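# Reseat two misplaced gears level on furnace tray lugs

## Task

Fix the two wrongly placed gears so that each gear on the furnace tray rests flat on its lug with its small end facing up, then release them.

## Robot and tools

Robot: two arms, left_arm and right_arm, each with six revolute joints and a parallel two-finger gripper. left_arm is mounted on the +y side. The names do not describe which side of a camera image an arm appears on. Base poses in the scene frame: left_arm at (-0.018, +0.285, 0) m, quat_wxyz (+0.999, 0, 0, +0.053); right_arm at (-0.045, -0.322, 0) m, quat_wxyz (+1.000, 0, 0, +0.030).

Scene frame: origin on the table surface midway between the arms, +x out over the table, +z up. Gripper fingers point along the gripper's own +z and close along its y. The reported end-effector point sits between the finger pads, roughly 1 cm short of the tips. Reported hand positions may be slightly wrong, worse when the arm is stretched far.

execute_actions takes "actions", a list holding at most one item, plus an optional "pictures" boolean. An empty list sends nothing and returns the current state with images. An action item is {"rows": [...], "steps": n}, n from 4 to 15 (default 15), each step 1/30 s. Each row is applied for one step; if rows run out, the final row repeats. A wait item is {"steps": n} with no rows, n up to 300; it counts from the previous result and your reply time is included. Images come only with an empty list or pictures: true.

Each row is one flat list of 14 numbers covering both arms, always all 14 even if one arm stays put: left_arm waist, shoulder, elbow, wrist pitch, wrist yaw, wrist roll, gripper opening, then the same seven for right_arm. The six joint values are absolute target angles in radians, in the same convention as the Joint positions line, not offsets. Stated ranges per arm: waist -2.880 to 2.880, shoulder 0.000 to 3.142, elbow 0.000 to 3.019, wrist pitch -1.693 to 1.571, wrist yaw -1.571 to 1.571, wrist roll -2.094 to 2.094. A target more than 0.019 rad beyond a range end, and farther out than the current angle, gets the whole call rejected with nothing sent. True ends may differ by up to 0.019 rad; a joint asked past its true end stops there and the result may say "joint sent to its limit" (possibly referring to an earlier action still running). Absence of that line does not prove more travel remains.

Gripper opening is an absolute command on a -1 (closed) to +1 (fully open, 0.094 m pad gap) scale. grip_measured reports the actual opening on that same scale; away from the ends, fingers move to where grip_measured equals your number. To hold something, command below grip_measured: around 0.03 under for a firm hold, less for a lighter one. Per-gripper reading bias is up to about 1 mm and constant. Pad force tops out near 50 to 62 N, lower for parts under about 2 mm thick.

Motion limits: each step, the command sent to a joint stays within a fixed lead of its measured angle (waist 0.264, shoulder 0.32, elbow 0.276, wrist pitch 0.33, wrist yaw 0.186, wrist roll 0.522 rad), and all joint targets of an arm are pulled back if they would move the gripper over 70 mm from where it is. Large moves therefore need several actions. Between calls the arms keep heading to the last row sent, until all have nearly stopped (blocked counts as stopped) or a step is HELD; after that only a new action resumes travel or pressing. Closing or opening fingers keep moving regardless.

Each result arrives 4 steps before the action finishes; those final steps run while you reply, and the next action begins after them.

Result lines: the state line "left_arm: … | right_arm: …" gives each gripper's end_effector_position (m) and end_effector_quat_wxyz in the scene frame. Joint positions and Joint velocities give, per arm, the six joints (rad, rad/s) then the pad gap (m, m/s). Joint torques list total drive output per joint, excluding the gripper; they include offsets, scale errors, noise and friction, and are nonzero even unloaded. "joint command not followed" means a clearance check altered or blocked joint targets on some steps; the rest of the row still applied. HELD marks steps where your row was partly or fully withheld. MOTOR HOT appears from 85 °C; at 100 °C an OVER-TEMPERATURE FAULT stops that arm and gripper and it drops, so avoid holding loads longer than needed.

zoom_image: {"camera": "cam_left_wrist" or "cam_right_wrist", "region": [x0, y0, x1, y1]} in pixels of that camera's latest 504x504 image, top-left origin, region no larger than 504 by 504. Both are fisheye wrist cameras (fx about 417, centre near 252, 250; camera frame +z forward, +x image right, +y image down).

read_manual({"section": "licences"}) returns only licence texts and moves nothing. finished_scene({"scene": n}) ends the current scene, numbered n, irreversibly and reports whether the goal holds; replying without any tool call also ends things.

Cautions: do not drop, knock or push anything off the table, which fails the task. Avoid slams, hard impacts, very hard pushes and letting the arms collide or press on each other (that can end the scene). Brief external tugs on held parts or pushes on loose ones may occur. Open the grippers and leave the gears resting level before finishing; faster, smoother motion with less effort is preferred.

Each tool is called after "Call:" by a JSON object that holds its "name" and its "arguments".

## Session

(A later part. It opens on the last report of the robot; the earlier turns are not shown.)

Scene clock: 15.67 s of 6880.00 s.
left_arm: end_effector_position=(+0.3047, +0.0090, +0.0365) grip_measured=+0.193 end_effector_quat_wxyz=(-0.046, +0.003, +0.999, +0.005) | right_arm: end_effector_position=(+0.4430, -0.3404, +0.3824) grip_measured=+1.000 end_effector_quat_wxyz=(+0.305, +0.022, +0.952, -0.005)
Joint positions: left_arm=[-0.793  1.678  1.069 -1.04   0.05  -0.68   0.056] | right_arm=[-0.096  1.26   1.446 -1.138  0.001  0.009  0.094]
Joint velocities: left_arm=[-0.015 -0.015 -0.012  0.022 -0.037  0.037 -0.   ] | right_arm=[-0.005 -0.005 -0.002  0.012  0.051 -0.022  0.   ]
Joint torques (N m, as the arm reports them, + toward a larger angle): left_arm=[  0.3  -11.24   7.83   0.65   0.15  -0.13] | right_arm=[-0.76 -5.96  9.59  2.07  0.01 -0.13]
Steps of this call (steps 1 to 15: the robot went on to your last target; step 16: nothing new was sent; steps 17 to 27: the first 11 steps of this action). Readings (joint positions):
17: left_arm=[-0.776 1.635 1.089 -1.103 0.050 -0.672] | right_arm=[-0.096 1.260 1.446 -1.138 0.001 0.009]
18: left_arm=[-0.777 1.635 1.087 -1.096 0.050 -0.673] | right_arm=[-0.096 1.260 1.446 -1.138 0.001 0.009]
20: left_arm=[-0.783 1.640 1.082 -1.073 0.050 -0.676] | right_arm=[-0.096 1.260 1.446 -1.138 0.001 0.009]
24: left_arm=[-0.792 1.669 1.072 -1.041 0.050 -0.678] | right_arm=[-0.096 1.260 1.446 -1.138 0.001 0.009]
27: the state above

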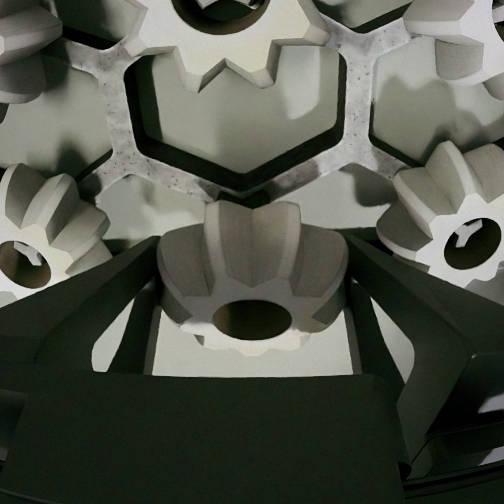

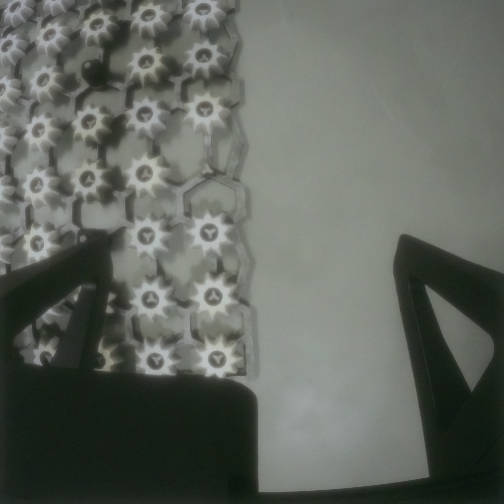

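Call:
{"name": "execute_actions", "arguments": {"actions": [{"rows":[[-0.793,1.678,1.11,-1.06,0.06,-0.68,0.15,-0.1,1.27,1.45,-1.125,0,0,1],[-0.79,1.678,1.125,-1.08,0.07,-0.67,0.15,-0.1,1.27,1.45,-1.125,0,0,1],[-0.785,1.69,1.14,-1.10,0.085,-0.66,0.15,-0.1,1.27,1.45,-1.125,0,0,1],[-0.78,1.70,1.15,-1.12,0.10,-0.65,0.15,-0.1,1.27,1.45,-1.125,0,0,1],[-0.772,1.71,1.16,-1.14,0.115,-0.64,0.15,-0.1,1.27,1.45,-1.125,0,0,1],[-0.765,1.72,1.17,-1.16,0.13,-0.63,0.15,-0.1,1.27,1.45,-1.125,0,0,1],[-0.758,1.73,1.18,-1.18,0.145,-0.62,0.15,-0.1,1.27,1.45,-1.125,0,0,1],[-0.752,1.74,1.19,-1.20,0.155,-0.62,0.15,-0.1,1.27,1.45,-1.125,0,0,1],[-0.748,1.75,1.195,-1.213,0.161,-0.62,0.15,-0.1,1.27,1.45,-1.125,0,0,1]],"steps":15}]}}

Call:
{"name": "execute_actions", "arguments": {"actions": [{"steps":10}], "pictures": true}}

Scene clock: 16.83 s of 6880.00 s.
left_arm: end_effector_position=(+0.2971, +0.0082, +0.0444) grip_measured=+0.193 end_effector_quat_wxyz=(-0.126, -0.000, +0.992, -0.001) | right_arm: end_effector_position=(+0.4430, -0.3404, +0.3824) grip_measured=+1.000 end_effector_quat_wxyz=(+0.305, +0.022, +0.952, -0.005)
Joint positions: left_arm=[-0.763  1.727  1.143 -1.187  0.156 -0.641  0.056] | right_arm=[-0.096  1.26   1.446 -1.138  0.001  0.009  0.094]
Joint velocities: left_arm=[ 0.151  0.2    0.105 -0.134 -0.022  0.11   0.   ] | right_arm=[-0.005  0.005  0.007 -0.012 -0.022  0.051  0.   ]
Joint torques (N m, as the arm reports them, + toward a larger angle): left_arm=[  0.79 -11.75  12.    -1.05   0.22   0.04] | right_arm=[-0.83 -5.92  9.58  2.03  0.02 -0.12]
Steps of this call (steps 1 to 4: the last 4 steps of your previous action; steps 5 to 15: the robot went on to your last target; steps 16 to 24: nothing new was sent; steps 25 to 35: the first 11 steps of this action). Readings (joint positions):
25: left_arm=[-0.793 1.678 1.069 -1.041 0.050 -0.681] | right_arm=[-0.096 1.260 1.446 -1.138 0.001 0.009]
26: left_arm=[-0.793 1.678 1.071 -1.047 0.055 -0.681] | right_arm=[-0.096 1.260 1.446 -1.138 0.001 0.009]
28: left_arm=[-0.790 1.679 1.079 -1.075 0.083 -0.675] | right_arm=[-0.096 1.260 1.446 -1.138 0.001 0.009]
32: left_arm=[-0.779 1.701 1.117 -1.151 0.142 -0.652] | right_arm=[-0.096 1.260 1.446 -1.138 0.001 0.009]
35: the state above

Scene clock: 17.17 s of 6880.00 s.
left_arm: end_effector_position=(+0.2992, +0.0145, +0.0401) grip_measured=+0.193 end_effector_quat_wxyz=(-0.135, -0.004, +0.991, +0.003) | right_arm: end_effector_position=(+0.4430, -0.3404, +0.3824) grip_measured=+1.000 end_effector_quat_wxyz=(+0.305, +0.022, +0.952, -0.005)
Joint positions: left_arm=[-0.748  1.742  1.146 -1.197  0.156 -0.631  0.056] | right_arm=[-0.096  1.26   1.446 -1.138  0.001  0.009  0.094]
Joint velocities: left_arm=[ 0.005 -0.015  0.007 -0.007  0.081 -0.051  0.   ] | right_arm=[-0.005  0.005 -0.007 -0.002  0.007  0.037  0.   ]
Joint torques (N m, as the arm reports them, + toward a larger angle): left_arm=[  0.71 -11.95  12.36  -1.04   0.21   0.01] | right_arm=[-0.97 -6.04  9.61  2.07  0.02 -0.12]
Kept back: nothing.
Steps of this call (steps 1 to 4: the last 4 steps of your previous action; steps 5 to 10: the robot went on to your last target). Readings (joint positions):
1: left_arm=[-0.758 1.733 1.146 -1.190 0.156 -0.639] | right_arm=[-0.096 1.260 1.446 -1.138 0.001 0.009]
2: left_arm=[-0.753 1.737 1.146 -1.191 0.156 -0.637] | right_arm=[-0.096 1.260 1.446 -1.138 0.001 0.009]
4: left_arm=[-0.748 1.741 1.146 -1.196 0.156 -0.635] | right_arm=[-0.096 1.260 1.446 -1.138 0.001 0.009]
8: left_arm=[-0.748 1.742 1.146 -1.197 0.156 -0.632] | right_arm=[-0.096 1.260 1.446 -1.138 0.001 0.009]
10: the state above

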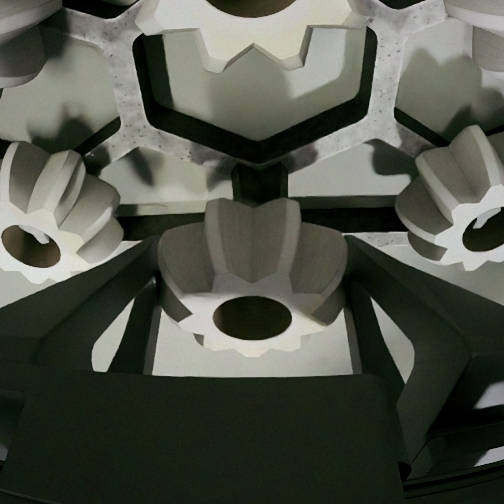

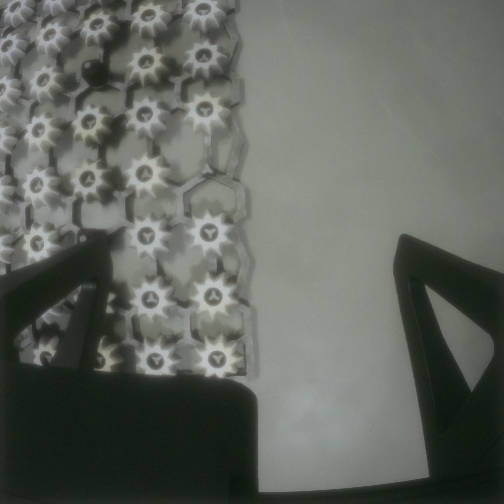

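Call:
{"name": "execute_actions", "arguments": {"actions": [{"rows":[[-0.75,1.742,1.21,-1.213,0.161,-0.62,0.15,-0.1,1.27,1.45,-1.125,0,0,1],[-0.75,1.742,1.215,-1.213,0.161,-0.62,0.15,-0.1,1.27,1.45,-1.125,0,0,1],[-0.75,1.742,1.215,-1.213,0.161,-0.62,0.15,-0.1,1.27,1.45,-1.125,0,0,1],[-0.75,1.742,1.215,-1.213,0.161,-0.62,0.15,-0.1,1.27,1.45,-1.125,0,0,1],[-0.75,1.742,1.215,-1.213,0.161,-0.62,0.15,-0.1,1.27,1.45,-1.125,0,0,1],[-0.77,1.742,1.215,-1.213,0.161,-0.64,0.15,-0.1,1.27,1.45,-1.125,0,0,1]],"steps":15}]}}

Call:
{"name": "execute_actions", "arguments": {"actions": [{"steps":6}], "pictures": true}}

Call:
{"name": "zoom_image", "arguments": {"camera": "cam_left_wrist", "region": [130,130,380,380]}}

Scene clock: 17.87 s of 6880.00 s.
left_arm: end_effector_position=(+0.3014, +0.0057, +0.0449) grip_measured=+0.193 end_effector_quat_wxyz=(-0.129, +0.004, +0.992, -0.001) | right_arm: end_effector_position=(+0.4430, -0.3404, +0.3824) grip_measured=+1.000 end_effector_quat_wxyz=(+0.305, +0.022, +0.952, -0.005)
Joint positions: left_arm=[-0.761  1.742  1.163 -1.199  0.156 -0.63   0.056] | right_arm=[-0.096  1.26   1.446 -1.138  0.001  0.009  0.094]
Joint velocities: left_arm=[-0.083 -0.005  0.002  0.012 -0.022  0.051 -0.   ] | right_arm=[-0.015 -0.015 -0.007  0.002  0.051 -0.066  0.   ]
Joint torques (N m, as the arm reports them, + toward a larger angle): left_arm=[  0.41 -12.88  12.7   -0.95   0.21  -0.19] | right_arm=[-0.83 -6.02  9.6   2.    0.02 -0.14]
Steps of this call (steps 1 to 10: the robot went on to your last target; steps 11 to 21: the first 11 steps of this action). Readings (joint positions):
11: left_arm=[-0.748 1.742 1.147 -1.198 0.156 -0.630] | right_arm=[-0.096 1.260 1.446 -1.138 0.001 0.009]
12: left_arm=[-0.748 1.742 1.148 -1.199 0.156 -0.630] | right_arm=[-0.096 1.260 1.446 -1.138 0.001 0.009]
14: left_arm=[-0.748 1.742 1.154 -1.199 0.156 -0.630] | right_arm=[-0.096 1.260 1.446 -1.138 0.001 0.009]
18: left_arm=[-0.753 1.742 1.163 -1.199 0.156 -0.630] | right_arm=[-0.096 1.260 1.446 -1.138 0.001 0.009]
21: the state above

Scene clock: 18.07 s of 6880.00 s.
left_arm: end_effector_position=(+0.2999, +0.0040, +0.0449) grip_measured=+0.193 end_effector_quat_wxyz=(-0.129, +0.007, +0.992, -0.000) | right_arm: end_effector_position=(+0.4430, -0.3404, +0.3824) grip_measured=+1.000 end_effector_quat_wxyz=(+0.305, +0.022, +0.952, -0.005)
Joint positions: left_arm=[-0.766  1.742  1.163 -1.199  0.156 -0.63   0.056] | right_arm=[-0.096  1.26   1.446 -1.138  0.001  0.009  0.094]
Joint velocities: left_arm=[-0.005 -0.005 -0.002 -0.002 -0.007 -0.037  0.   ] | right_arm=[-0.005  0.005  0.007 -0.022 -0.007  0.037  0.   ]
Joint torques (N m, as the arm reports them, + toward a larger angle): left_arm=[  0.35 -12.43  12.72  -0.91   0.18  -0.2 ] | right_arm=[-0.88 -5.96  9.57  2.09  0.02 -0.13]
Kept back: nothing.
Steps of this call (steps 1 to 4: the last 4 steps of your previous action; steps 5 to 6: the robot went on to your last target). Readings (joint positions):
1: left_arm=[-0.763 1.742 1.163 -1.199 0.156 -0.630] | right_arm=[-0.096 1.260 1.446 -1.138 0.001 0.009]
2: left_arm=[-0.765 1.742 1.163 -1.199 0.156 -0.630] | right_arm=[-0.096 1.260 1.446 -1.138 0.001 0.009]
4: left_arm=[-0.766 1.742 1.163 -1.199 0.156 -0.630] | right_arm=[-0.096 1.260 1.446 -1.138 0.001 0.009]
6: the state above

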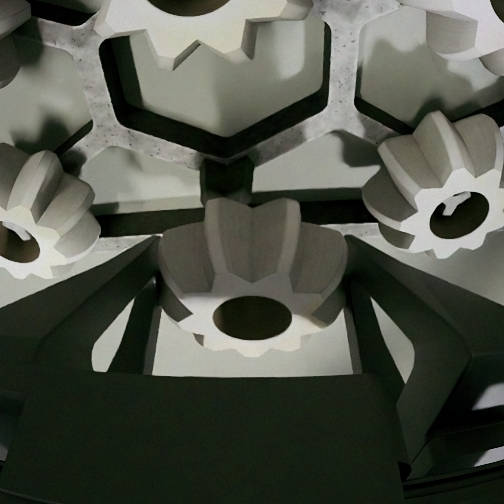

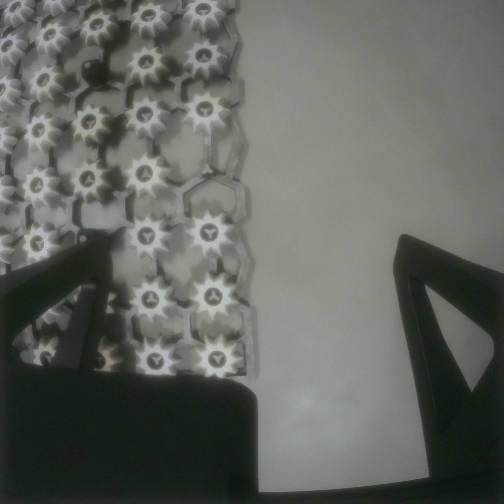

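Region (130, 130, 380, 380) of cam_left_wrist's 504x504 image, scaled by 2.016, with more detail than that image has.

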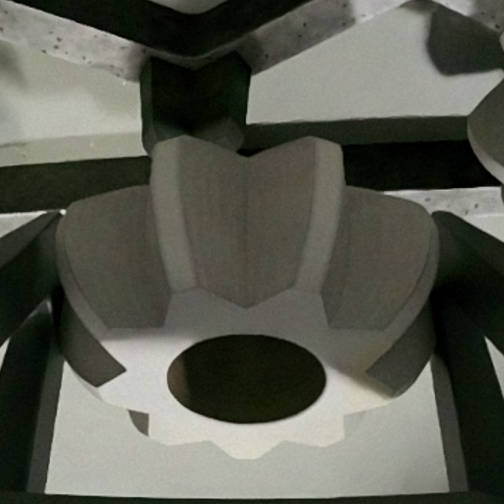

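Call:
{"name": "execute_actions", "arguments": {"actions": [{"rows":[[-0.747,1.742,1.215,-1.213,0.161,-0.63,0.15,-0.1,1.27,1.45,-1.125,0,0,1]],"steps":12}], "pictures": true}}

Scene clock: 18.67 s of 6880.00 s.
left_arm: end_effector_position=(+0.3036, +0.0082, +0.0449) grip_measured=+0.193 end_effector_quat_wxyz=(-0.129, +0.000, +0.992, -0.001) | right_arm: end_effector_position=(+0.4430, -0.3404, +0.3824) grip_measured=+1.000 end_effector_quat_wxyz=(+0.305, +0.022, +0.952, -0.005)
Joint positions: left_arm=[-0.753  1.742  1.163 -1.199  0.157 -0.63   0.056] | right_arm=[-0.096  1.26   1.446 -1.138  0.001  0.009  0.094]
Joint velocities: left_arm=[ 0.044  0.015 -0.012 -0.002 -0.022 -0.007  0.   ] | right_arm=[-0.015 -0.005 -0.002  0.002 -0.007 -0.037  0.   ]
Joint torques (N m, as the arm reports them, + toward a larger angle): left_arm=[  1.17 -12.74  12.75  -0.94   0.18  -0.08] | right_arm=[-0.95 -5.91  9.59  2.08  0.02 -0.13]
Steps of this call (steps 1 to 10: the robot went on to your last target; steps 11 to 18: the first 8 steps of this action). Readings (joint positions):
11: left_arm=[-0.766 1.742 1.163 -1.199 0.156 -0.630] | right_arm=[-0.096 1.260 1.446 -1.138 0.001 0.009]
12: left_arm=[-0.765 1.742 1.163 -1.199 0.157 -0.630] | right_arm=[-0.096 1.260 1.446 -1.138 0.001 0.009]
14: left_arm=[-0.761 1.742 1.163 -1.199 0.157 -0.630] | right_arm=[-0.096 1.260 1.446 -1.138 0.001 0.009]
18: the state above

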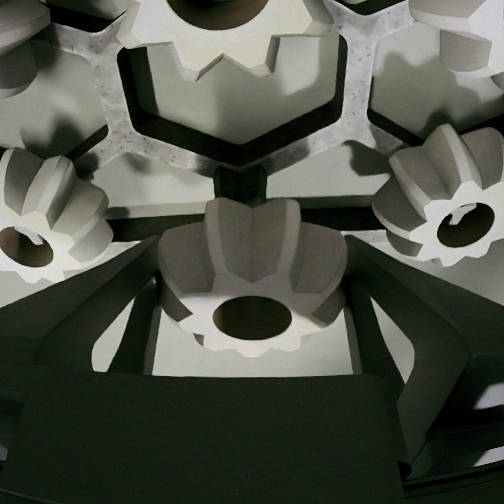

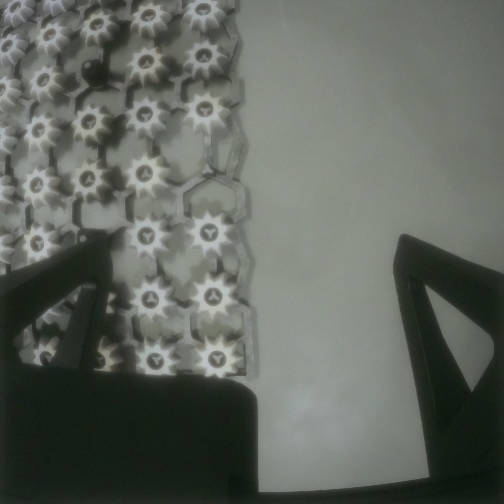

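Call:
{"name": "execute_actions", "arguments": {"actions": [{"rows":[[-0.747,1.764,1.155,-1.183,0.161,-0.63,0.15,-0.1,1.27,1.45,-1.125,0,0,1],[-0.747,1.766,1.154,-1.18,0.161,-0.63,0.15,-0.1,1.27,1.45,-1.125,0,0,1],[-0.747,1.769,1.152,-1.175,0.161,-0.63,0.15,-0.1,1.27,1.45,-1.125,0,0,1],[-0.747,1.772,1.150,-1.17,0.161,-0.63,0.15,-0.1,1.27,1.45,-1.125,0,0,1],[-0.747,1.775,1.148,-1.165,0.161,-0.63,0.15,-0.1,1.27,1.45,-1.125,0,0,1],[-0.747,1.778,1.146,-1.16,0.161,-0.63,0.15,-0.1,1.27,1.45,-1.125,0,0,1],[-0.747,1.781,1.144,-1.155,0.161,-0.63,0.15,-0.1,1.27,1.45,-1.125,0,0,1],[-0.747,1.784,1.142,-1.148,0.161,-0.63,0.15,-0.1,1.27,1.45,-1.125,0,0,1]],"steps":15}], "pictures": true}}

Scene clock: 19.33 s of 6880.00 s.
left_arm: end_effector_position=(+0.3027, +0.0089, +0.0374) grip_measured=+0.193 end_effector_quat_wxyz=(-0.130, -0.001, +0.991, -0.002) | right_arm: end_effector_position=(+0.4430, -0.3404, +0.3824) grip_measured=+1.000 end_effector_quat_wxyz=(+0.305, +0.022, +0.952, -0.005)
Joint positions: left_arm=[-0.752  1.751  1.152 -1.18   0.16  -0.63   0.056] | right_arm=[-0.096  1.26   1.446 -1.138  0.001  0.009  0.094]
Joint velocities: left_arm=[ 0.005 -0.024 -0.017  0.002  0.037  0.022 -0.001] | right_arm=[-0.015 -0.015 -0.017  0.017 -0.037  0.007  0.   ]
Joint torques (N m, as the arm reports them, + toward a larger angle): left_arm=[  1.55 -10.3    6.91   1.14   0.02  -0.07] | right_arm=[-0.88 -5.7   9.6   2.09  0.02 -0.14]
Steps of this call (steps 1 to 4: the last 4 steps of your previous action; steps 5 to 9: the robot went on to your last target; steps 10 to 20: the first 11 steps of this action). Readings (joint positions):
10: left_arm=[-0.752 1.742 1.163 -1.198 0.157 -0.630] | right_arm=[-0.096 1.260 1.446 -1.138 0.001 0.009]
11: left_arm=[-0.752 1.742 1.161 -1.195 0.157 -0.630] | right_arm=[-0.096 1.260 1.446 -1.138 0.001 0.009]
13: left_arm=[-0.752 1.745 1.157 -1.187 0.157 -0.630] | right_arm=[-0.096 1.260 1.446 -1.138 0.001 0.009]
17: left_arm=[-0.752 1.751 1.153 -1.181 0.160 -0.630] | right_arm=[-0.096 1.260 1.446 -1.138 0.001 0.009]
20: the state above

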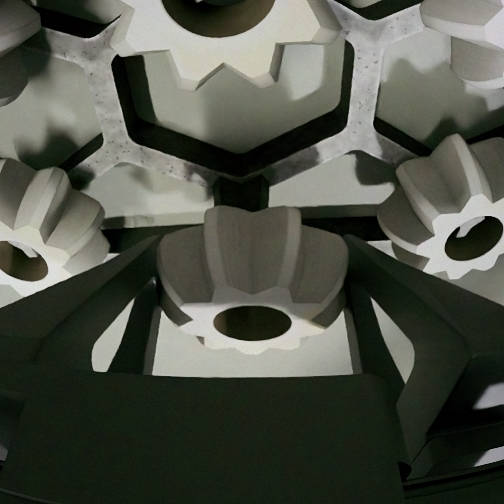

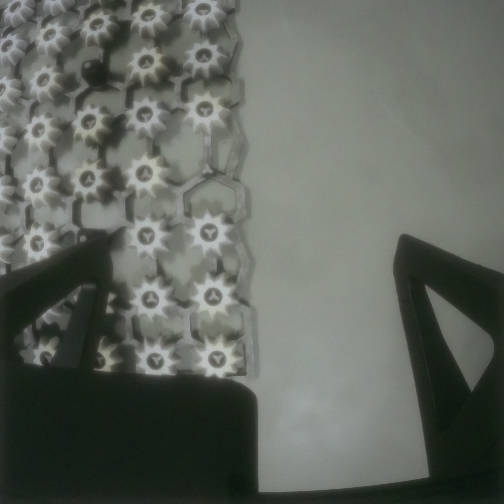

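Call:
{"name": "execute_actions", "arguments": {"actions": [{"rows":[[-0.752,1.745,1.212,-1.195,0.161,-0.63,0.15,-0.1,1.27,1.45,-1.125,0,0,1],[-0.752,1.745,1.212,-1.195,0.161,-0.63,0.15,-0.1,1.27,1.45,-1.125,0,0,1],[-0.752,1.745,1.212,-1.195,0.161,-0.63,0.15,-0.1,1.27,1.45,-1.125,0,0,1],[-0.752,1.745,1.212,-1.195,0.161,-0.63,0.15,-0.1,1.27,1.45,-1.125,0,0,1],[-0.752,1.745,1.212,-1.195,0.161,-0.63,0.15,-0.1,1.27,1.45,-1.125,0,0,1],[-0.738,1.745,1.212,-1.195,0.161,-0.63,0.15,-0.1,1.27,1.45,-1.125,0,0,1]],"steps":15}], "pictures": true}}

Scene clock: 20.27 s of 6880.00 s.
left_arm: end_effector_position=(+0.3062, +0.0090, +0.0401) grip_measured=+0.193 end_effector_quat_wxyz=(-0.129, -0.003, +0.992, -0.004) | right_arm: end_effector_position=(+0.4430, -0.3404, +0.3824) grip_measured=+1.000 end_effector_quat_wxyz=(+0.305, +0.022, +0.952, -0.005)
Joint positions: left_arm=[-0.746  1.75   1.161 -1.185  0.16  -0.63   0.056] | right_arm=[-0.096  1.26   1.446 -1.138  0.001  0.009  0.094]
Joint velocities: left_arm=[ 0.015  0.005  0.007 -0.012  0.037 -0.022 -0.001] | right_arm=[-0.015 -0.024  0.007  0.012  0.066 -0.022  0.   ]
Joint torques (N m, as the arm reports them, + toward a larger angle): left_arm=[  1.18 -13.28  12.67  -0.75   0.03  -0.07] | right_arm=[-0.76 -5.98  9.56  2.06  0.03 -0.13]
Steps of this call (steps 1 to 4: the last 4 steps of your previous action; steps 5 to 15: the robot went on to your last target; steps 16 to 17: nothing new was sent; steps 18 to 28: the first 11 steps of this action). Readings (joint positions):
18: left_arm=[-0.752 1.750 1.155 -1.183 0.160 -0.630] | right_arm=[-0.096 1.260 1.446 -1.138 0.001 0.009]
19: left_arm=[-0.752 1.750 1.157 -1.185 0.160 -0.630] | right_arm=[-0.096 1.260 1.446 -1.138 0.001 0.009]
21: left_arm=[-0.752 1.750 1.161 -1.185 0.160 -0.630] | right_arm=[-0.096 1.260 1.446 -1.138 0.001 0.009]
25: left_arm=[-0.750 1.750 1.161 -1.185 0.160 -0.630] | right_arm=[-0.096 1.260 1.446 -1.138 0.001 0.009]
28: the state above

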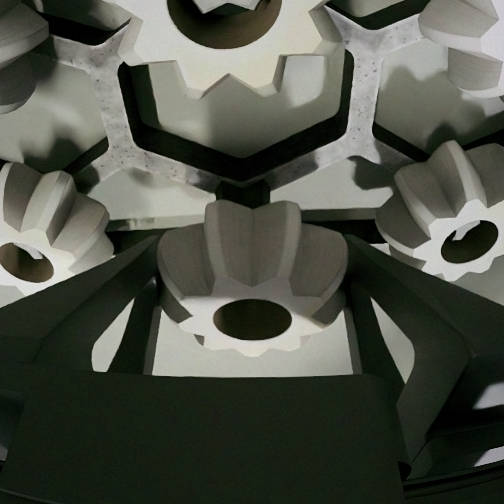

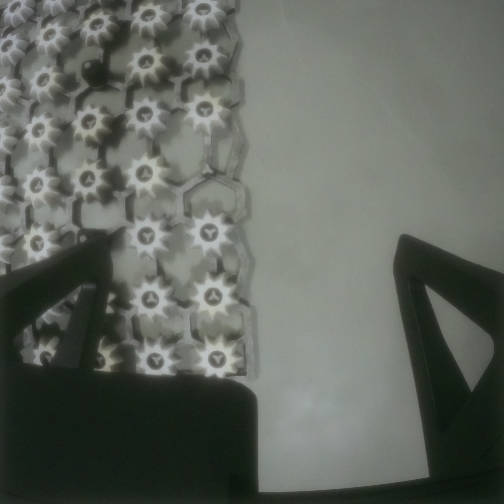

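Call:
{"name": "execute_actions", "arguments": {"actions": [{"rows":[[-0.738,1.75,1.20,-1.185,0.143,-0.63,0.15,-0.1,1.27,1.45,-1.125,0,0,1],[-0.738,1.75,1.20,-1.185,0.143,-0.63,0.15,-0.1,1.27,1.45,-1.125,0,0,1],[-0.738,1.75,1.20,-1.185,0.143,-0.63,0.15,-0.1,1.27,1.45,-1.125,0,0,1],[-0.738,1.77,1.20,-1.175,0.143,-0.63,0.15,-0.1,1.27,1.45,-1.125,0,0,1],[-0.738,1.775,1.20,-1.172,0.143,-0.63,0.15,-0.1,1.27,1.45,-1.125,0,0,1],[-0.738,1.78,1.20,-1.17,0.143,-0.63,0.15,-0.1,1.27,1.45,-1.125,0,0,1],[-0.738,1.785,1.20,-1.167,0.143,-0.63,0.15,-0.1,1.27,1.45,-1.125,0,0,1],[-0.738,1.79,1.20,-1.164,0.143,-0.63,0.15,-0.1,1.27,1.45,-1.125,0,0,1],[-0.738,1.795,1.20,-1.16,0.143,-0.63,0.15,-0.1,1.27,1.45,-1.125,0,0,1]],"steps":15}]}}

Call:
{"name": "execute_actions", "arguments": {"actions": [{"steps":6}], "pictures": true}}

Scene clock: 21.00 s of 6880.00 s.
left_arm: end_effector_position=(+0.3094, +0.0113, +0.0294) grip_measured=+0.193 end_effector_quat_wxyz=(-0.128, -0.004, +0.992, +0.005) | right_arm: end_effector_position=(+0.4430, -0.3404, +0.3824) grip_measured=+1.000 end_effector_quat_wxyz=(+0.305, +0.022, +0.952, -0.005)
Joint positions: left_arm=[-0.744  1.774  1.161 -1.171  0.145 -0.63   0.056] | right_arm=[-0.096  1.26   1.446 -1.138  0.001  0.009  0.094]
Joint velocities: left_arm=[-0.015  0.132  0.017  0.037  0.007 -0.022 -0.001] | right_arm=[ 0.005 -0.005  0.007  0.002 -0.037  0.007  0.   ]
Joint torques (N m, as the arm reports them, + toward a larger angle): left_arm=[  1.14 -12.32  11.39  -0.02  -0.11  -0.08] | right_arm=[-0.81 -5.85  9.55  2.02  0.01 -0.13]
Steps of this call (steps 1 to 4: the last 4 steps of your previous action; steps 5 to 11: the robot went on to your last target; steps 12 to 22: the first 11 steps of this action). Readings (joint positions):
12: left_arm=[-0.745 1.750 1.161 -1.185 0.153 -0.630] | right_arm=[-0.096 1.260 1.446 -1.138 0.001 0.009]
13: left_arm=[-0.745 1.750 1.161 -1.185 0.148 -0.630] | right_arm=[-0.096 1.260 1.446 -1.138 0.001 0.009]
15: left_arm=[-0.744 1.751 1.161 -1.185 0.145 -0.630] | right_arm=[-0.096 1.260 1.446 -1.138 0.001 0.009]
19: left_arm=[-0.744 1.759 1.161 -1.178 0.145 -0.630] | right_arm=[-0.096 1.260 1.446 -1.138 0.001 0.009]
22: the state above

Scene clock: 21.20 s of 6880.00 s.
left_arm: end_effector_position=(+0.3088, +0.0117, +0.0242) grip_measured=+0.193 end_effector_quat_wxyz=(-0.132, -0.004, +0.991, +0.008) | right_arm: end_effector_position=(+0.4430, -0.3404, +0.3824) grip_measured=+1.000 end_effector_quat_wxyz=(+0.305, +0.022, +0.952, -0.005)
Joint positions: left_arm=[-0.744  1.787  1.161 -1.168  0.145 -0.63   0.056] | right_arm=[-0.096  1.26   1.446 -1.138  0.001  0.009  0.094]
Joint velocities: left_arm=[-0.015 -0.024 -0.007 -0.017 -0.051 -0.051 -0.   ] | right_arm=[ 0.005 -0.005 -0.012  0.002 -0.022 -0.007  0.   ]
Joint torques (N m, as the arm reports them, + toward a larger angle): left_arm=[  1.29 -12.11  11.36   0.08  -0.11  -0.08] | right_arm=[-0.92 -5.91  9.57  2.    0.02 -0.12]
Kept back: nothing.
Steps of this call (steps 1 to 4: the last 4 steps of your previous action; steps 5 to 6: the robot went on to your last target). Readings (joint positions):
1: left_arm=[-0.744 1.779 1.161 -1.170 0.145 -0.630] | right_arm=[-0.096 1.260 1.446 -1.138 0.001 0.009]
2: left_arm=[-0.744 1.782 1.161 -1.169 0.145 -0.630] | right_arm=[-0.096 1.260 1.446 -1.138 0.001 0.009]
4: left_arm=[-0.744 1.786 1.161 -1.169 0.145 -0.630] | right_arm=[-0.096 1.260 1.446 -1.138 0.001 0.009]
6: the state above

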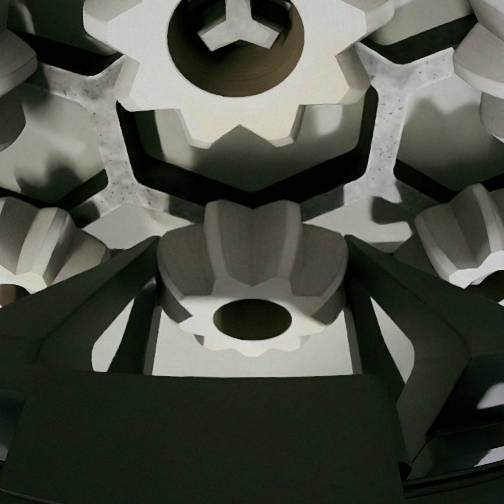

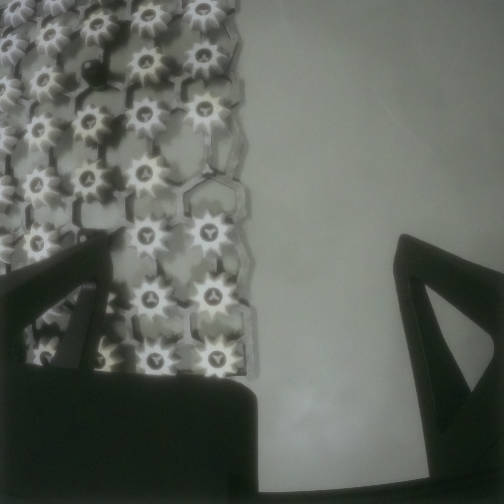

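Call:
{"name": "execute_actions", "arguments": {"actions": [{"rows":[[-0.738,1.805,1.20,-1.155,0.143,-0.63,0.15,-0.1,1.27,1.45,-1.125,0,0,1],[-0.738,1.81,1.20,-1.153,0.143,-0.63,0.15,-0.1,1.27,1.45,-1.125,0,0,1],[-0.738,1.815,1.20,-1.15,0.143,-0.63,0.15,-0.1,1.27,1.45,-1.125,0,0,1],[-0.738,1.82,1.20,-1.148,0.143,-0.63,0.15,-0.1,1.27,1.45,-1.125,0,0,1]],"steps":14}], "pictures": true}}

Scene clock: 21.73 s of 6880.00 s.
left_arm: end_effector_position=(+0.3098, +0.0111, +0.0185) grip_measured=+0.193 end_effector_quat_wxyz=(-0.133, -0.004, +0.991, +0.009) | right_arm: end_effector_position=(+0.4430, -0.3404, +0.3824) grip_measured=+1.000 end_effector_quat_wxyz=(+0.305, +0.022, +0.952, -0.005)
Joint positions: left_arm=[-0.744  1.799  1.161 -1.158  0.144 -0.63   0.056] | right_arm=[-0.096  1.26   1.446 -1.138  0.001  0.009  0.094]
Joint velocities: left_arm=[-0.015 -0.015  0.027 -0.012  0.051 -0.066 -0.001] | right_arm=[-0.005  0.015 -0.002  0.002 -0.081  0.007  0.   ]
Joint torques (N m, as the arm reports them, + toward a larger angle): left_arm=[  1.12 -11.96  11.1    0.15  -0.09  -0.07] | right_arm=[-0.89 -5.93  9.59  2.04  0.01 -0.13]
Steps of this call (steps 1 to 6: the robot went on to your last target; steps 7 to 16: the first 10 steps of this action). Readings (joint positions):
7: left_arm=[-0.744 1.787 1.161 -1.168 0.145 -0.630] | right_arm=[-0.096 1.260 1.446 -1.138 0.001 0.009]
8: left_arm=[-0.744 1.787 1.161 -1.166 0.145 -0.630] | right_arm=[-0.096 1.260 1.446 -1.138 0.001 0.009]
10: left_arm=[-0.744 1.791 1.161 -1.161 0.145 -0.630] | right_arm=[-0.096 1.260 1.446 -1.138 0.001 0.009]
14: left_arm=[-0.744 1.799 1.161 -1.158 0.144 -0.630] | right_arm=[-0.096 1.260 1.446 -1.138 0.001 0.009]
16: the state above

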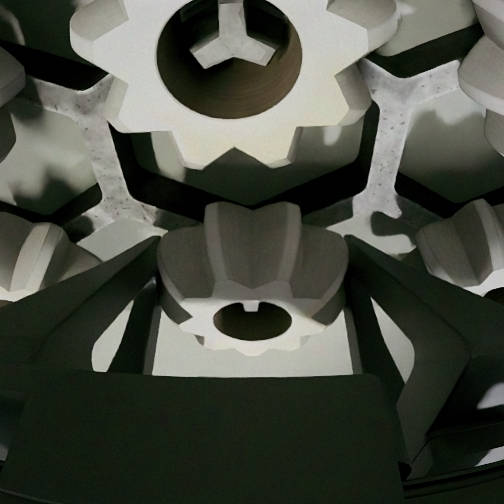

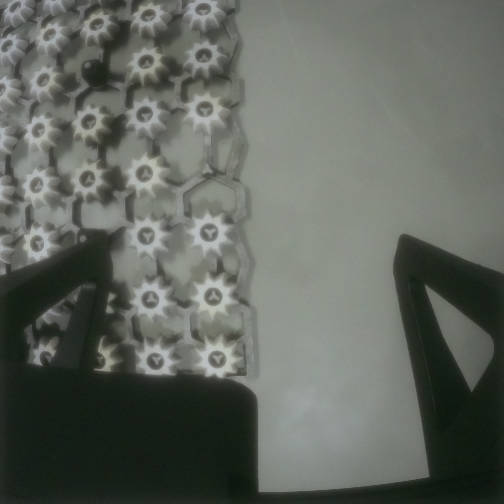

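Call:
{"name": "execute_actions", "arguments": {"actions": [{"rows":[[-0.744,1.80,1.20,-1.158,0.144,-0.63,0.22,-0.1,1.27,1.45,-1.125,0,0,1],[-0.744,1.80,1.20,-1.158,0.144,-0.63,0.27,-0.1,1.27,1.45,-1.125,0,0,1],[-0.744,1.80,1.20,-1.158,0.144,-0.63,0.32,-0.1,1.27,1.45,-1.125,0,0,1],[-0.744,1.80,1.20,-1.158,0.144,-0.63,0.32,-0.1,1.27,1.45,-1.125,0,0,1],[-0.744,1.80,1.20,-1.158,0.144,-0.63,0.32,-0.1,1.27,1.45,-1.125,0,0,1],[-0.744,1.77,1.20,-1.17,0.144,-0.63,0.32,-0.1,1.27,1.45,-1.125,0,0,1],[-0.744,1.755,1.20,-1.18,0.144,-0.63,0.32,-0.1,1.27,1.45,-1.125,0,0,1],[-0.744,1.74,1.20,-1.19,0.144,-0.63,0.32,-0.1,1.27,1.45,-1.125,0,0,1],[-0.744,1.72,1.20,-1.20,0.144,-0.63,0.32,-0.1,1.27,1.45,-1.125,0,0,1],[-0.744,1.70,1.20,-1.21,0.144,-0.63,0.32,-0.1,1.27,1.45,-1.125,0,0,1],[-0.744,1.67,1.20,-1.22,0.144,-0.63,0.32,-0.1,1.27,1.45,-1.125,0,0,1],[-0.744,1.64,1.20,-1.23,0.144,-0.63,0.32,-0.1,1.27,1.45,-1.125,0,0,1],[-0.744,1.60,1.20,-1.24,0.144,-0.63,0.32,-0.1,1.27,1.45,-1.125,0,0,1]],"steps":15}]}}

Call:
{"name": "execute_actions", "arguments": {"actions": [{"steps":12}], "pictures": true}}

Scene clock: 22.47 s of 6880.00 s.
left_arm: end_effector_position=(+0.3075, +0.0130, +0.0364) grip_measured=+0.318 end_effector_quat_wxyz=(-0.129, -0.004, +0.992, +0.006) | right_arm: end_effector_position=(+0.4430, -0.3404, +0.3824) grip_measured=+1.000 end_effector_quat_wxyz=(+0.305, +0.022, +0.952, -0.005)
Joint positions: left_arm=[-0.743  1.759  1.161 -1.188  0.144 -0.63   0.062] | right_arm=[-0.096  1.26   1.446 -1.138  0.001  0.009  0.094]
Joint velocities: left_arm=[ 0.015 -0.484 -0.007 -0.281  0.037 -0.022 -0.001] | right_arm=[-0.015 -0.005 -0.012 -0.007  0.022 -0.051  0.   ]
Joint torques (N m, as the arm reports them, + toward a larger angle): left_arm=[  1.09 -17.47  11.43  -0.98  -0.05  -0.07] | right_arm=[-0.9  -5.89  9.57  2.04  0.02 -0.14]
Steps of this call (steps 1 to 4: the last 4 steps of your previous action; steps 5 to 11: the robot went on to your last target; steps 12 to 22: the first 11 steps of this action). Readings (joint positions):
12: left_arm=[-0.743 1.799 1.161 -1.158 0.144 -0.630] | right_arm=[-0.096 1.260 1.446 -1.138 0.001 0.009]
13: left_arm=[-0.743 1.799 1.161 -1.158 0.144 -0.630] | right_arm=[-0.096 1.260 1.446 -1.138 0.001 0.009]
15: left_arm=[-0.743 1.799 1.161 -1.158 0.144 -0.630] | right_arm=[-0.096 1.260 1.446 -1.138 0.001 0.009]
19: left_arm=[-0.743 1.793 1.161 -1.165 0.144 -0.630] | right_arm=[-0.096 1.260 1.446 -1.138 0.001 0.009]
22: the state above

Scene clock: 22.87 s of 6880.00 s.
left_arm: end_effector_position=(+0.3121, +0.0096, +0.1163) grip_measured=+0.318 end_effector_quat_wxyz=(-0.067, +0.001, +0.997, -0.040) | right_arm: end_effector_position=(+0.4430, -0.3404, +0.3824) grip_measured=+1.000 end_effector_quat_wxyz=(+0.305, +0.022, +0.952, -0.005)
Joint positions: left_arm=[-0.743  1.576  1.175 -1.23   0.144 -0.63   0.062] | right_arm=[-0.096  1.26   1.446 -1.138  0.001  0.009  0.094]
Joint velocities: left_arm=[ 0.005  0.054  0.007 -0.012 -0.037 -0.022 -0.001] | right_arm=[ 0.005 -0.005  0.012  0.002  0.022 -0.022  0.   ]
Joint torques (N m, as the arm reports them, + toward a larger angle): left_arm=[ 0.76 -9.97 11.38 -0.47 -0.04 -0.08] | right_arm=[-0.96 -5.88  9.63  2.07  0.01 -0.13]
Kept back: nothing.
Steps of this call (steps 1 to 4: the last 4 steps of your previous action; steps 5 to 12: the robot went on to your last target). Readings (joint positions):
1: left_arm=[-0.743 1.739 1.161 -1.198 0.144 -0.630] | right_arm=[-0.096 1.260 1.446 -1.138 0.001 0.009]
2: left_arm=[-0.743 1.713 1.161 -1.208 0.144 -0.630] | right_arm=[-0.096 1.260 1.446 -1.138 0.001 0.009]
4: left_arm=[-0.743 1.654 1.162 -1.221 0.144 -0.630] | right_arm=[-0.096 1.260 1.446 -1.138 0.001 0.009]
8: left_arm=[-0.743 1.577 1.171 -1.228 0.144 -0.630] | right_arm=[-0.096 1.260 1.446 -1.138 0.001 0.009]
12: the state above

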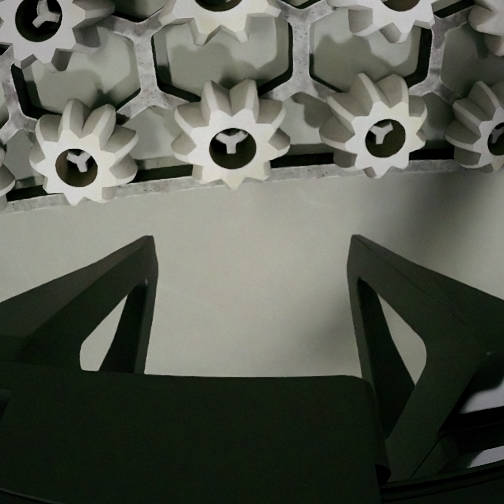

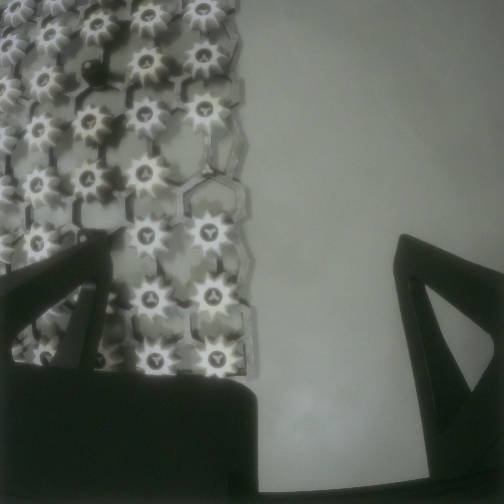

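Call:
{"name": "execute_actions", "arguments": {"actions": [{"rows":[[-0.76,1.60,1.26,-1.24,0.12,-0.65,0.4,-0.15,1.24,1.33,-0.95,-0.13,0.15,0.6],[-0.78,1.63,1.31,-1.24,0.10,-0.67,0.4,-0.2,1.21,1.21,-0.77,-0.26,0.3,0.6],[-0.80,1.67,1.36,-1.24,0.08,-0.69,0.4,-0.25,1.18,1.09,-0.59,-0.39,0.45,0.6],[-0.82,1.71,1.41,-1.24,0.06,-0.71,0.4,-0.3,1.15,0.97,-0.41,-0.52,0.6,0.6],[-0.84,1.75,1.46,-1.24,0.05,-0.73,0.4,-0.3,1.12,0.85,-0.23,-0.65,0.75,0.6],[-0.855,1.79,1.51,-1.24,0.04,-0.75,0.4,-0.3,1.09,0.73,-0.05,-0.78,0.9,0.6],[-0.87,1.83,1.56,-1.245,0.03,-0.77,0.4,-0.3,1.06,0.62,0.13,-0.91,1.05,0.6],[-0.885,1.87,1.60,-1.25,0.02,-0.79,0.4,-0.3,1.04,0.52,0.31,-1.04,1.2,0.6],[-0.895,1.91,1.64,-1.25,0.01,-0.80,0.4,-0.3,1.02,0.43,0.49,-1.17,1.35,0.6],[-0.907,1.954,1.68,-1.255,0,-0.81,0.4,-0.3,1.004,0.34,0.68,-1.37,1.575,0.6]],"steps":15}]}}

Call:
{"name": "execute_actions", "arguments": {"actions": [{"steps":22}], "pictures": true}}

Scene clock: 24.23 s of 6880.00 s.
left_arm: end_effector_position=(+0.4035, -0.1249, +0.1373) grip_measured=+0.398 end_effector_quat_wxyz=(+0.029, +0.010, +0.999, -0.032) | right_arm: end_effector_position=(+0.3532, -0.2850, +0.2268) grip_measured=+0.602 end_effector_quat_wxyz=(+0.297, +0.208, +0.780, +0.510)
Joint positions: left_arm=[-0.875  1.861  1.619 -1.241  0.007 -0.749  0.066] | right_arm=[-0.329  1.044  0.575 -0.101 -0.974  0.816  0.075]
Joint velocities: left_arm=[-0.513  1.099  1.131 -0.002 -0.154 -0.403  0.   ] | right_arm=[ 0.073 -0.386 -2.396  2.264 -1.897  1.971 -0.001]
Joint torques (N m, as the arm reports them, + toward a larger angle): left_arm=[  0.51 -13.96   8.92  -0.35  -0.27  -0.24] | right_arm=[ 0.69 -3.37 10.69  1.59 -0.05 -0.05]
Steps of this call (steps 1 to 30: the robot went on to your last target; steps 31 to 41: the first 11 steps of this action). Readings (joint positions):
31: left_arm=[-0.745 1.577 1.178 -1.231 0.134 -0.632] | right_arm=[-0.103 1.255 1.427 -1.096 -0.065 0.030]
32: left_arm=[-0.747 1.582 1.190 -1.234 0.116 -0.637] | right_arm=[-0.117 1.238 1.375 -0.993 -0.170 0.076]
34: left_arm=[-0.762 1.614 1.254 -1.241 0.078 -0.656] | right_arm=[-0.168 1.192 1.228 -0.792 -0.348 0.200]
38: left_arm=[-0.822 1.743 1.466 -1.241 0.032 -0.708] | right_arm=[-0.306 1.099 0.851 -0.367 -0.731 0.573]
41: the state above

Scene clock: 24.97 s of 6880.00 s.
left_arm: end_effector_position=(+0.3985, -0.1466, +0.0975) grip_measured=+0.398 end_effector_quat_wxyz=(+0.008, +0.001, +1.000, -0.011) | right_arm: end_effector_position=(+0.2653, -0.2247, +0.2412) grip_measured=+0.602 end_effector_quat_wxyz=(+0.152, +0.157, +0.691, +0.689)
Joint positions: left_arm=[-0.908  1.957  1.659 -1.245  0.003 -0.8    0.066] | right_arm=[-0.298  1.002  0.314  0.667 -1.368  1.557  0.075]
Joint velocities: left_arm=[-0.024  0.015 -0.007  0.002 -0.051  0.022  0.001] | right_arm=[-0.015 -0.015 -0.007 -0.012 -0.037  0.037 -0.   ]
Joint torques (N m, as the arm reports them, + toward a larger angle): left_arm=[  0.83 -16.94  11.44  -0.31  -0.28  -0.19] | right_arm=[-0.78 -0.69  9.74  2.11 -0.03 -0.03]
Kept back: nothing.
Steps of this call (steps 1 to 4: the last 4 steps of your previous action; steps 5 to 22: the robot went on to your last target). Readings (joint positions):
1: left_arm=[-0.891 1.892 1.648 -1.241 0.005 -0.759] | right_arm=[-0.326 1.034 0.490 -0.011 -1.062 0.902]
2: left_arm=[-0.905 1.914 1.659 -1.241 0.005 -0.767] | right_arm=[-0.321 1.028 0.412 0.090 -1.164 1.000]
4: left_arm=[-0.925 1.942 1.659 -1.244 0.005 -0.778] | right_arm=[-0.307 1.026 0.306 0.288 -1.330 1.194]
8: left_arm=[-0.930 1.958 1.659 -1.245 0.005 -0.791] | right_arm=[-0.298 1.020 0.294 0.601 -1.367 1.414]
22: the state above

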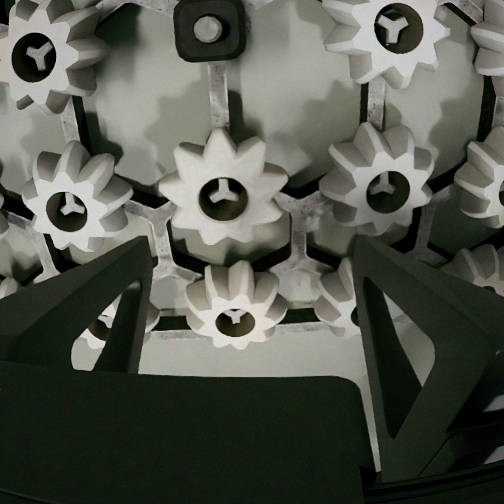

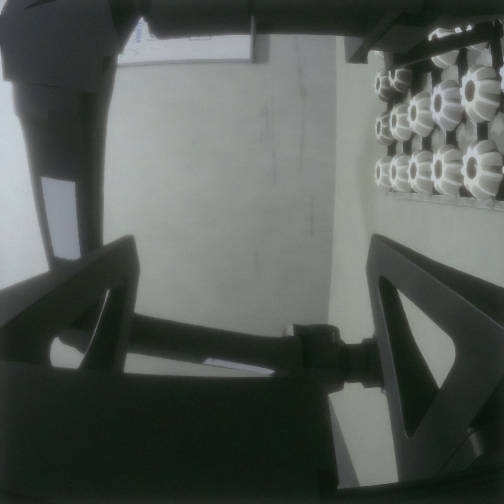

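Call:
{"name": "execute_actions", "arguments": {"actions": [{"rows":[[-0.902,1.96,1.645,-1.235,0,-0.80,0.42,-0.3,1.004,0.34,0.68,-1.37,1.575,0.6],[-0.9,1.965,1.635,-1.225,0,-0.80,0.42,-0.3,1.004,0.34,0.68,-1.37,1.575,0.6],[-0.898,1.97,1.625,-1.215,0,-0.80,0.42,-0.3,1.004,0.34,0.68,-1.37,1.575,0.6],[-0.898,1.975,1.615,-1.205,0,-0.80,0.42,-0.3,1.004,0.34,0.68,-1.37,1.575,0.6],[-0.898,1.98,1.605,-1.195,0,-0.80,0.42,-0.3,1.004,0.34,0.68,-1.37,1.575,0.6],[-0.898,1.985,1.595,-1.185,0,-0.80,0.42,-0.3,1.004,0.34,0.68,-1.37,1.575,0.6],[-0.898,1.99,1.588,-1.175,0,-0.80,0.42,-0.3,1.004,0.34,0.68,-1.37,1.575,0.6],[-0.898,1.99,1.582,-1.167,0,-0.80,0.42,-0.3,1.004,0.34,0.68,-1.37,1.575,0.6]],"steps":15}]}}

Call:
{"name": "execute_actions", "arguments": {"actions": [{"steps":6}], "pictures": true}}

Scene clock: 26.00 s of 6880.00 s.
left_arm: end_effector_position=(+0.3910, -0.1369, +0.0689) grip_measured=+0.418 end_effector_quat_wxyz=(+0.003, -0.000, +1.000, -0.005) | right_arm: end_effector_position=(+0.2653, -0.2247, +0.2412) grip_measured=+0.602 end_effector_quat_wxyz=(+0.149, +0.160, +0.690, +0.690)
Joint positions: left_arm=[-0.906  1.962  1.588 -1.186  0.003 -0.8    0.067] | right_arm=[-0.298  1.002  0.314  0.667 -1.368  1.564  0.075]
Joint velocities: left_arm=[ 0.005  0.054 -0.046  0.061 -0.007 -0.022  0.001] | right_arm=[-0.005  0.005  0.002  0.017  0.037  0.007  0.   ]
Joint torques (N m, as the arm reports them, + toward a larger angle): left_arm=[  1.47 -15.17   9.05   0.76  -0.29  -0.07] | right_arm=[-0.72 -0.89  9.66  2.17 -0.03 -0.05]
Steps of this call (steps 1 to 20: the robot went on to your last target; steps 21 to 31: the first 11 steps of this action). Readings (joint positions):
21: left_arm=[-0.908 1.957 1.659 -1.245 0.003 -0.800] | right_arm=[-0.298 1.002 0.314 0.667 -1.368 1.564]
22: left_arm=[-0.908 1.957 1.656 -1.243 0.003 -0.800] | right_arm=[-0.298 1.002 0.314 0.667 -1.368 1.564]
24: left_arm=[-0.908 1.957 1.645 -1.231 0.003 -0.800] | right_arm=[-0.298 1.002 0.314 0.667 -1.368 1.564]
28: left_arm=[-0.907 1.958 1.603 -1.197 0.003 -0.800] | right_arm=[-0.298 1.002 0.314 0.667 -1.368 1.564]
31: the state above

Scene clock: 26.20 s of 6880.00 s.
left_arm: end_effector_position=(+0.3916, -0.1372, +0.0670) grip_measured=+0.418 end_effector_quat_wxyz=(+0.003, -0.000, +1.000, -0.005) | right_arm: end_effector_position=(+0.2653, -0.2247, +0.2412) grip_measured=+0.602 end_effector_quat_wxyz=(+0.149, +0.160, +0.690, +0.690)
Joint positions: left_arm=[-0.906  1.965  1.586 -1.18   0.003 -0.8    0.067] | right_arm=[-0.298  1.002  0.314  0.667 -1.368  1.564  0.075]
Joint velocities: left_arm=[-0.005 -0.005 -0.002 -0.012 -0.051  0.022 -0.   ] | right_arm=[ 0.005 -0.015  0.012 -0.022 -0.022 -0.022 -0.   ]
Joint torques (N m, as the arm reports them, + toward a larger angle): left_arm=[  1.81 -15.19   8.8    0.77  -0.3   -0.07] | right_arm=[-0.85 -0.86  9.74  2.15 -0.03 -0.05]
Kept back: nothing.
Steps of this call (steps 1 to 4: the last 4 steps of your previous action; steps 5 to 6: the robot went on to your last target). Readings (joint positions):
1: left_arm=[-0.906 1.964 1.586 -1.184 0.003 -0.800] | right_arm=[-0.298 1.002 0.314 0.667 -1.368 1.564]
2: left_arm=[-0.906 1.965 1.586 -1.183 0.003 -0.800] | right_arm=[-0.298 1.002 0.314 0.667 -1.368 1.564]
4: left_arm=[-0.906 1.965 1.586 -1.181 0.003 -0.800] | right_arm=[-0.298 1.002 0.314 0.667 -1.368 1.564]
6: the state above

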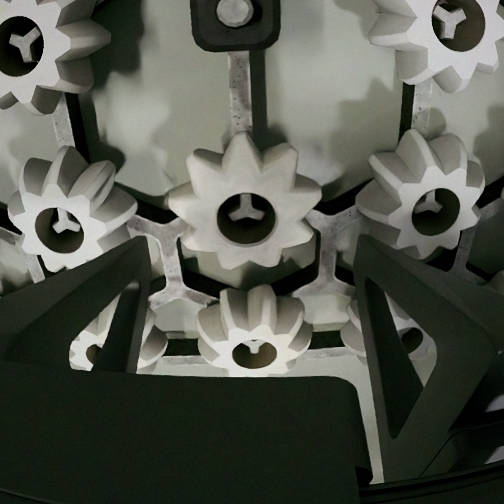

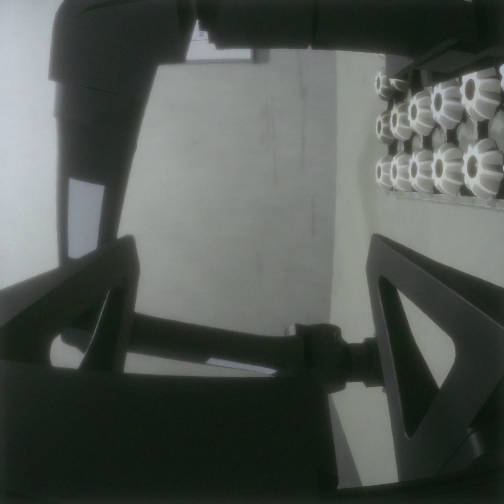

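Call:
{"name": "execute_actions", "arguments": {"actions": [{"rows":[[-0.906,1.99,1.578,-1.165,0,-0.80,0.42,-0.3,1.004,0.34,0.68,-1.37,1.575,0.6],[-0.906,1.994,1.572,-1.158,0,-0.80,0.42,-0.3,1.004,0.34,0.68,-1.37,1.575,0.6],[-0.906,1.998,1.567,-1.15,0,-0.80,0.42,-0.3,1.004,0.34,0.68,-1.37,1.575,0.6],[-0.906,2.002,1.563,-1.142,0,-0.80,0.42,-0.3,1.004,0.34,0.68,-1.37,1.575,0.6],[-0.906,2.006,1.559,-1.135,0,-0.80,0.42,-0.3,1.004,0.34,0.68,-1.37,1.575,0.6],[-0.906,2.01,1.555,-1.128,0,-0.80,0.42,-0.3,1.004,0.34,0.68,-1.37,1.575,0.6],[-0.906,2.014,1.551,-1.12,0,-0.80,0.42,-0.3,1.004,0.34,0.68,-1.37,1.575,0.6],[-0.906,2.018,1.547,-1.113,0,-0.80,0.42,-0.3,1.004,0.34,0.68,-1.37,1.575,0.6],[-0.906,2.022,1.544,-1.106,0,-0.80,0.42,-0.3,1.004,0.34,0.68,-1.37,1.575,0.6]],"steps":15}]}}

Call:
{"name": "execute_actions", "arguments": {"actions": [{"steps":6}], "pictures": true}}

Scene clock: 26.93 s of 6880.00 s.
left_arm: end_effector_position=(+0.3919, -0.1375, +0.0459) grip_measured=+0.418 end_effector_quat_wxyz=(+0.006, -0.000, +1.000, -0.008) | right_arm: end_effector_position=(+0.2653, -0.2247, +0.2412) grip_measured=+0.602 end_effector_quat_wxyz=(+0.149, +0.160, +0.690, +0.690)
Joint positions: left_arm=[-0.906  1.983  1.556 -1.123  0.003 -0.8    0.067] | right_arm=[-0.298  1.002  0.314  0.667 -1.368  1.564  0.075]
Joint velocities: left_arm=[ 0.005  0.151 -0.076  0.061 -0.066 -0.051 -0.   ] | right_arm=[ 0.005 -0.005  0.017 -0.007 -0.007 -0.125 -0.   ]
Joint torques (N m, as the arm reports them, + toward a larger angle): left_arm=[  0.75 -14.29   8.36   0.68  -0.29  -0.07] | right_arm=[-0.78 -0.94  9.71  2.12 -0.02 -0.05]
Steps of this call (steps 1 to 11: the robot went on to your last target; steps 12 to 22: the first 11 steps of this action). Readings (joint positions):
12: left_arm=[-0.906 1.965 1.586 -1.180 0.003 -0.800] | right_arm=[-0.298 1.002 0.314 0.667 -1.368 1.564]
13: left_arm=[-0.906 1.965 1.586 -1.178 0.003 -0.800] | right_arm=[-0.298 1.002 0.314 0.667 -1.368 1.564]
15: left_arm=[-0.906 1.965 1.581 -1.167 0.003 -0.800] | right_arm=[-0.298 1.002 0.314 0.667 -1.368 1.564]
19: left_arm=[-0.906 1.971 1.565 -1.139 0.003 -0.800] | right_arm=[-0.298 1.002 0.314 0.667 -1.368 1.564]
22: the state above

Scene clock: 27.13 s of 6880.00 s.
left_arm: end_effector_position=(+0.3896, -0.1351, +0.0351) grip_measured=+0.418 end_effector_quat_wxyz=(-0.001, -0.000, +1.000, -0.002) | right_arm: end_effector_position=(+0.2653, -0.2247, +0.2412) grip_measured=+0.602 end_effector_quat_wxyz=(+0.149, +0.160, +0.690, +0.690)
Joint positions: left_arm=[-0.906  1.998  1.549 -1.12   0.003 -0.8    0.067] | right_arm=[-0.298  1.002  0.314  0.667 -1.368  1.564  0.075]
Joint velocities: left_arm=[ 0.005  0.015 -0.007 -0.007  0.022  0.037 -0.001] | right_arm=[-0.005  0.005  0.007  0.017 -0.007 -0.051 -0.002]
Joint torques (N m, as the arm reports them, + toward a larger angle): left_arm=[  0.77 -14.99   8.48   0.87  -0.29  -0.07] | right_arm=[-0.92 -1.08  9.71  2.16 -0.02 -0.05]
Kept back: nothing.
Steps of this call (steps 1 to 4: the last 4 steps of your previous action; steps 5 to 6: the robot went on to your last target). Readings (joint positions):
1: left_arm=[-0.906 1.988 1.554 -1.122 0.003 -0.800] | right_arm=[-0.298 1.002 0.314 0.667 -1.368 1.564]
2: left_arm=[-0.906 1.992 1.552 -1.121 0.003 -0.800] | right_arm=[-0.298 1.002 0.314 0.667 -1.368 1.564]
4: left_arm=[-0.906 1.997 1.549 -1.120 0.003 -0.800] | right_arm=[-0.298 1.002 0.314 0.667 -1.368 1.564]
6: the state above

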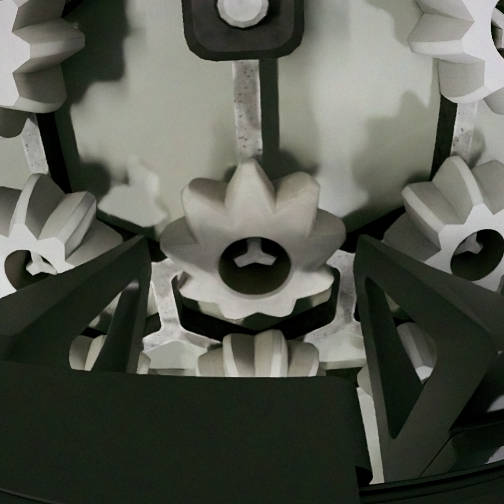

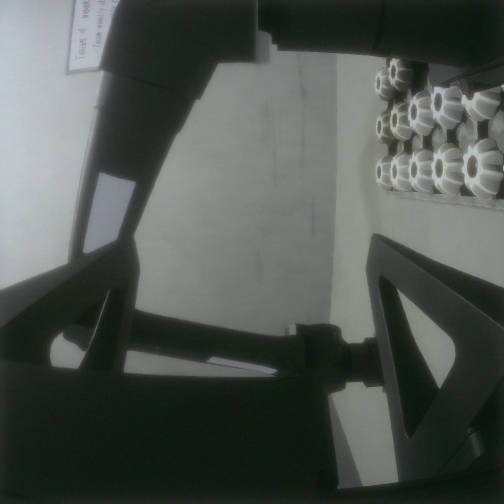

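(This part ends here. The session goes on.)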